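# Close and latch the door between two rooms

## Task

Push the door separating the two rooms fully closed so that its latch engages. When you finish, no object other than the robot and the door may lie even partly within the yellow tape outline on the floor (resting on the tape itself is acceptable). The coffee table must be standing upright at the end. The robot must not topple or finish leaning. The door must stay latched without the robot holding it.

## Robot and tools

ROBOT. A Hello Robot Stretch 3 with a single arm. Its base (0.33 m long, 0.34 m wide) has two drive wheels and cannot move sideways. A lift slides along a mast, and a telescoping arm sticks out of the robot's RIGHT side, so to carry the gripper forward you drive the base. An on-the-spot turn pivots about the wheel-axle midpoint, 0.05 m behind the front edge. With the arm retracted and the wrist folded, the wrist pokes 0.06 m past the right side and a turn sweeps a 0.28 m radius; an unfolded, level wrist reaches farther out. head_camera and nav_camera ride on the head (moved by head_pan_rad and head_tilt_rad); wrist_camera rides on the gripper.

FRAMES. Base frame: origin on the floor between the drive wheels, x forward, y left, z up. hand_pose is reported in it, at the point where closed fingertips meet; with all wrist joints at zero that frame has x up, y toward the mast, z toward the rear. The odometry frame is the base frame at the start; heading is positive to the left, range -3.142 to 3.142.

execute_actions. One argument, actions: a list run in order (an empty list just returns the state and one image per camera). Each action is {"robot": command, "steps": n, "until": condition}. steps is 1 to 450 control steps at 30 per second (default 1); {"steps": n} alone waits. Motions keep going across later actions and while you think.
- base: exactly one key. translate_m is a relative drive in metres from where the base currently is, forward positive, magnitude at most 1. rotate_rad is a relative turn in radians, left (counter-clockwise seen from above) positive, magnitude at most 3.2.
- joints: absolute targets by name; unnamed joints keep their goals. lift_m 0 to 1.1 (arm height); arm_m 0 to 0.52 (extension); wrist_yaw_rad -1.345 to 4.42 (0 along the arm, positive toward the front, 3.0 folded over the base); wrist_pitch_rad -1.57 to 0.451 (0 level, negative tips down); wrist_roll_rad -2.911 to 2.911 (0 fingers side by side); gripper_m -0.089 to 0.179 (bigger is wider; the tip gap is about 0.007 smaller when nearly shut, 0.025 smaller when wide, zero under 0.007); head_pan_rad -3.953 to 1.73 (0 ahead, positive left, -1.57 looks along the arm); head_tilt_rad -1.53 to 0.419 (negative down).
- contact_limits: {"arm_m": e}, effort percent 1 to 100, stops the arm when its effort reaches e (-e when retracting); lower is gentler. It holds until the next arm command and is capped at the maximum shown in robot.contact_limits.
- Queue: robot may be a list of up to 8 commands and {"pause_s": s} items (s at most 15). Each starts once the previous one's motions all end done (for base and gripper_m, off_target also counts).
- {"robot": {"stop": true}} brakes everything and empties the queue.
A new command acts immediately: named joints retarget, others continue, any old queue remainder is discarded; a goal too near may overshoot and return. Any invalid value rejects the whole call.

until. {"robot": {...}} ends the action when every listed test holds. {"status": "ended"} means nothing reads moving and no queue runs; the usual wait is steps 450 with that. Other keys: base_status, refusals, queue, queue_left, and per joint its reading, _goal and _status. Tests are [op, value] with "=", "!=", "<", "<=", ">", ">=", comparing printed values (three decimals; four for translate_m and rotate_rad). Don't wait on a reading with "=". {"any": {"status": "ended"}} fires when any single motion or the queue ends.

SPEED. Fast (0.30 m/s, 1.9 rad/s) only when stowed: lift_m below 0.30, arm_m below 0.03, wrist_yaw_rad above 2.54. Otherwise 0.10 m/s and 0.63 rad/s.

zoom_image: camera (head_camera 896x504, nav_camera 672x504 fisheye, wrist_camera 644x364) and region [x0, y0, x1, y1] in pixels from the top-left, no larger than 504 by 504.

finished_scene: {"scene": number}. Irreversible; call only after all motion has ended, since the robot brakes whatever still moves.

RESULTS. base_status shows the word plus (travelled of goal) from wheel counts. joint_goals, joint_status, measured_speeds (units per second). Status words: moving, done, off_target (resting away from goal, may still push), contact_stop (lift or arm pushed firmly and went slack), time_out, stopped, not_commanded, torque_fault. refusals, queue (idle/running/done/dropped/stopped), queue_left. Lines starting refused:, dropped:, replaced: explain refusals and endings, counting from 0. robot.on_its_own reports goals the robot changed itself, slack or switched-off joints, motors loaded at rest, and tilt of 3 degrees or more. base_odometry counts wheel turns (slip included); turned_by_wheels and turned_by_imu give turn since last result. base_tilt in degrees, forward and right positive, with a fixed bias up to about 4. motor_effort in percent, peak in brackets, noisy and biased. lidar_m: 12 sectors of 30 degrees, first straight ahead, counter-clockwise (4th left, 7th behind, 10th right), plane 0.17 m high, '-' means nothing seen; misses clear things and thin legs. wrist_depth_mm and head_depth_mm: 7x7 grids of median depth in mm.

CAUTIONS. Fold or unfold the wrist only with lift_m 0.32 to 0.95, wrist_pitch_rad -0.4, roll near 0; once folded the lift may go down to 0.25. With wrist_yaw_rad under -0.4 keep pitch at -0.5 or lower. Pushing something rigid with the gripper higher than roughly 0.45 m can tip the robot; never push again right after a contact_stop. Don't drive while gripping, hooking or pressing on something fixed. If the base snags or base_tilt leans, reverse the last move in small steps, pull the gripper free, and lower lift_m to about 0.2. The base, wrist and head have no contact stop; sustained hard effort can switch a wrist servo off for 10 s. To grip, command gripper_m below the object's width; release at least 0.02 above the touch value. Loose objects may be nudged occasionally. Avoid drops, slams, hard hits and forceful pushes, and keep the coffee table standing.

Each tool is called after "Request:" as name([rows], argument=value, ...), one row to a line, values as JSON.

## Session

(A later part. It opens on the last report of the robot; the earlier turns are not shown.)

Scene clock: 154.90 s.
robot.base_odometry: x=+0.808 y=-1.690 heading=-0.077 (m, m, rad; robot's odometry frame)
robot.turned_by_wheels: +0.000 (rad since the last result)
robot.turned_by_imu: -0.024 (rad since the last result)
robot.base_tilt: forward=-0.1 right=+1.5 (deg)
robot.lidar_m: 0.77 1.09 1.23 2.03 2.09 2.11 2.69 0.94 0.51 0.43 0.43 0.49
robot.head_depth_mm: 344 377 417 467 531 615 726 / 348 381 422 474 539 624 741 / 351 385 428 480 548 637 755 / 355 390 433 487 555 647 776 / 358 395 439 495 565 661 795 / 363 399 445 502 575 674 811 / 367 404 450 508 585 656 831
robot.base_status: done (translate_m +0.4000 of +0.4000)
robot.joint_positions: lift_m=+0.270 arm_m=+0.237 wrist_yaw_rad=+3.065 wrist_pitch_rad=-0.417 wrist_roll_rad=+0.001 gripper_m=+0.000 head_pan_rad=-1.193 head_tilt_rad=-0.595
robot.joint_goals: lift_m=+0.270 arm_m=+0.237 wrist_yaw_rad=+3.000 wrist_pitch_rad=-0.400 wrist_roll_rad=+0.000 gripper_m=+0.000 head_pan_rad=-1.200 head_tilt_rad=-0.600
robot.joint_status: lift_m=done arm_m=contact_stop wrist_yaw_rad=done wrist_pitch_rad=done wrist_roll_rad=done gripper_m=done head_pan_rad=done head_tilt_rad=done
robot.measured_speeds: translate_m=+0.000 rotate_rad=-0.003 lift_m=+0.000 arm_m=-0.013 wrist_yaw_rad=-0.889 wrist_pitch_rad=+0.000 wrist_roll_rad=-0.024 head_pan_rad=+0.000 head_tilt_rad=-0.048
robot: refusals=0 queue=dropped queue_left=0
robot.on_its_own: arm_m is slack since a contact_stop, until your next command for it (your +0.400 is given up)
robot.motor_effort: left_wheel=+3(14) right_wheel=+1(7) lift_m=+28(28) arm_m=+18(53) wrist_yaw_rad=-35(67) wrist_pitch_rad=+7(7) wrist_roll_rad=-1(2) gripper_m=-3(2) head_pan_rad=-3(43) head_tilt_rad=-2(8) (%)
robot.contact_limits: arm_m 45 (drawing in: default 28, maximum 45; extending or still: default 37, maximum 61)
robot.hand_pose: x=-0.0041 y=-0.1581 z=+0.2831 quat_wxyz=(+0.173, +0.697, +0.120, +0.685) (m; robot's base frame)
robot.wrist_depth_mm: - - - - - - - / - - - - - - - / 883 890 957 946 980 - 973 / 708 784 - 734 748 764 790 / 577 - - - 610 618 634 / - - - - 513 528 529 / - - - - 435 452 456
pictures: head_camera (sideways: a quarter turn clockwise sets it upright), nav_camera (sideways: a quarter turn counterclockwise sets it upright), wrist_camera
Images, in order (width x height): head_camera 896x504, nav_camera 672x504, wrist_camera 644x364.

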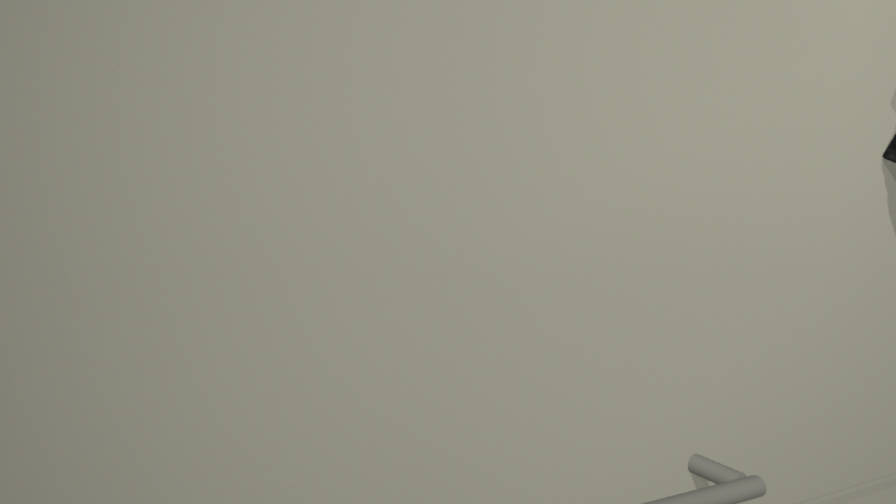

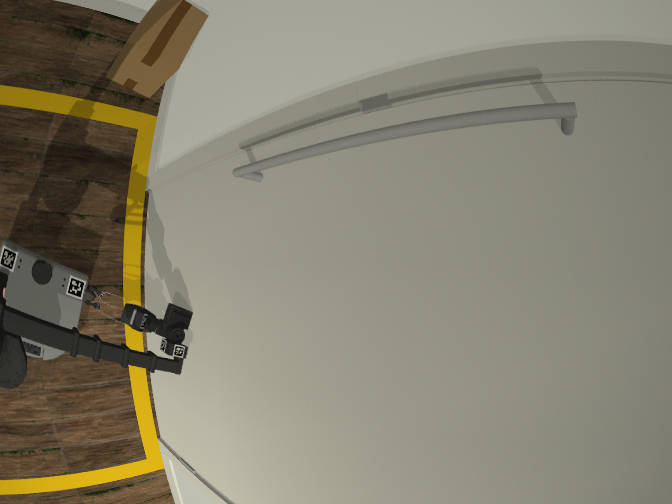

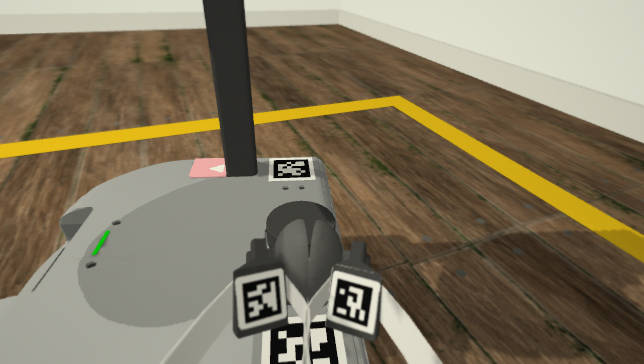

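Request:
execute_actions([
  {"robot":{"joints":{"arm_m":0.1,"head_pan_rad":-0.75,"head_tilt_rad":-0.75}},"steps":150,"until":{"robot":{"status":"ended"}}},
])

Scene clock: 157.33 s.
robot.base_odometry: x=+0.808 y=-1.690 heading=-0.077 (m, m, rad; robot's odometry frame)
robot.turned_by_wheels: +0.000 (rad since the last result)
robot.turned_by_imu: -0.037 (rad since the last result)
robot.base_tilt: forward=+0.2 right=+2.2 (deg)
robot.lidar_m: 0.76 1.09 1.21 1.93 2.09 2.12 2.69 1.01 0.53 0.43 0.43 0.48
robot.head_depth_mm: 350 387 433 492 568 677 831 / 366 407 459 525 617 744 932 / 385 430 488 565 671 822 1062 / 405 456 522 610 720 924 1151 / 366 465 538 640 796 1027 1191 / 440 500 588 716 909 1211 1187 / 478 555 655 799 1031 1305 1183
robot.base_status: done (translate_m +0.4000 of +0.4000)
robot.joint_positions: lift_m=+0.270 arm_m=+0.100 wrist_yaw_rad=+3.001 wrist_pitch_rad=-0.418 wrist_roll_rad=+0.001 gripper_m=+0.000 head_pan_rad=-0.757 head_tilt_rad=-0.741
robot.joint_goals: lift_m=+0.270 arm_m=+0.100 wrist_yaw_rad=+3.000 wrist_pitch_rad=-0.400 wrist_roll_rad=+0.000 gripper_m=+0.000 head_pan_rad=-0.750 head_tilt_rad=-0.750
robot.joint_status: lift_m=done arm_m=done wrist_yaw_rad=done wrist_pitch_rad=done wrist_roll_rad=done gripper_m=done head_pan_rad=done head_tilt_rad=done
robot.measured_speeds: translate_m=+0.000 rotate_rad=+0.000 lift_m=+0.000 arm_m=+0.000 wrist_yaw_rad=+0.000 wrist_pitch_rad=+0.000 wrist_roll_rad=+0.000 head_pan_rad=+0.000 head_tilt_rad=+0.000
robot: refusals=0 queue=done queue_left=0
robot.motor_effort: left_wheel=-1(14) right_wheel=+1(29) lift_m=+28(28) arm_m=-4(15) wrist_yaw_rad=-2(22) wrist_pitch_rad=+7(8) wrist_roll_rad=-1(1) gripper_m=-2(3) head_pan_rad=+4(37) head_tilt_rad=-3(12) (%)
robot.hand_pose: x=+0.0101 y=-0.0230 z=+0.2830 quat_wxyz=(+0.195, +0.700, +0.098, +0.679) (m; robot's base frame)
robot.wrist_depth_mm: - - - - - - 945 / - - - - - - 964 / 932 948 959 928 985 973 972 / 721 715 744 741 740 761 779 / 586 606 - 639 608 614 621 / - - - - 513 513 528 / - - - - 438 451 454
pictures: head_camera (sideways: a quarter turn clockwise sets it upright), nav_camera (sideways: a quarter turn counterclockwise sets it upright), wrist_camera
Images, in order (width x height): head_camera 896x504, nav_camera 672x504, wrist_camera 644x364.

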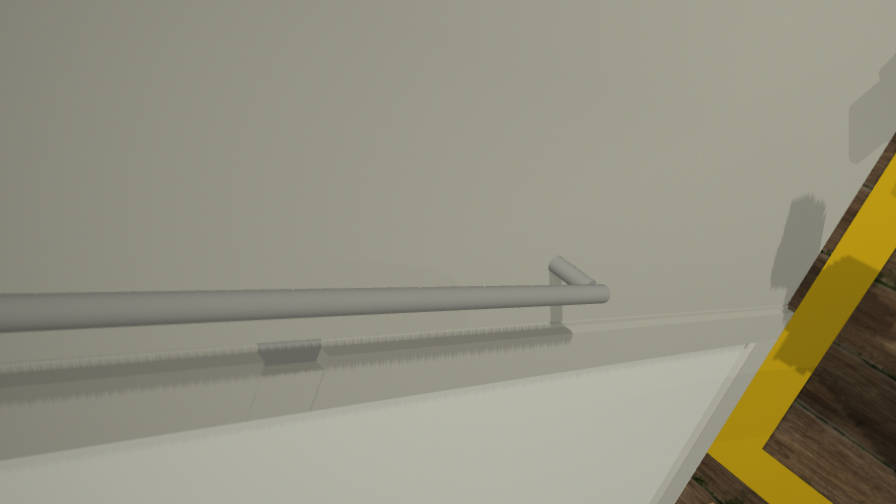

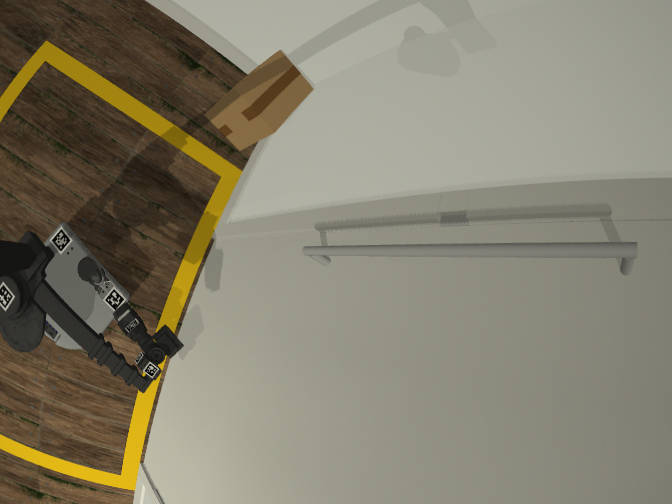

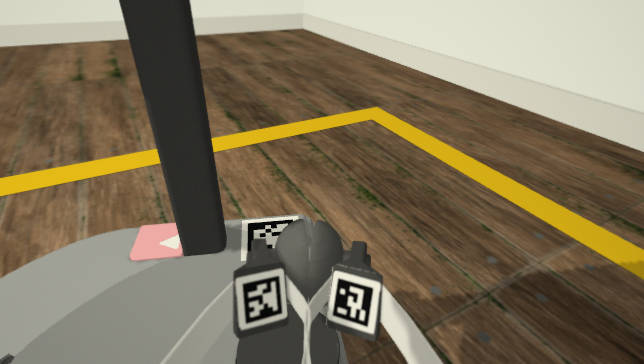

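Request:
zoom_image(camera="head_camera", region=[200, 300, 420, 440])

Request:
zoom_image(camera="head_camera", region=[660, 270, 860, 420])

Region (200, 300, 420, 440) of head_camera's 896x504 image, scaled by 2.291, with more detail than that image has; it fills the top 321 rows of this view, and the rest is white.

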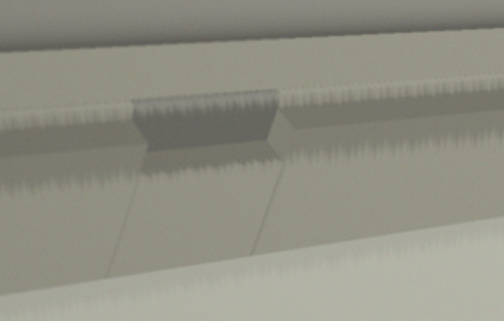

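Region (660, 270, 860, 420) of head_camera's 896x504 image, scaled by 2.520, with more detail than that image has; it fills the top 378 rows of this view, and the rest is white.

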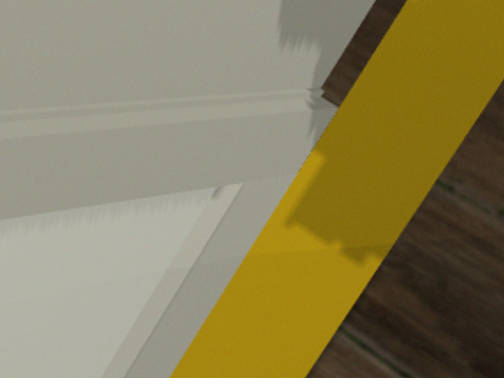

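Request:
finished_scene(scene=2)

The scene is finished: the task was done.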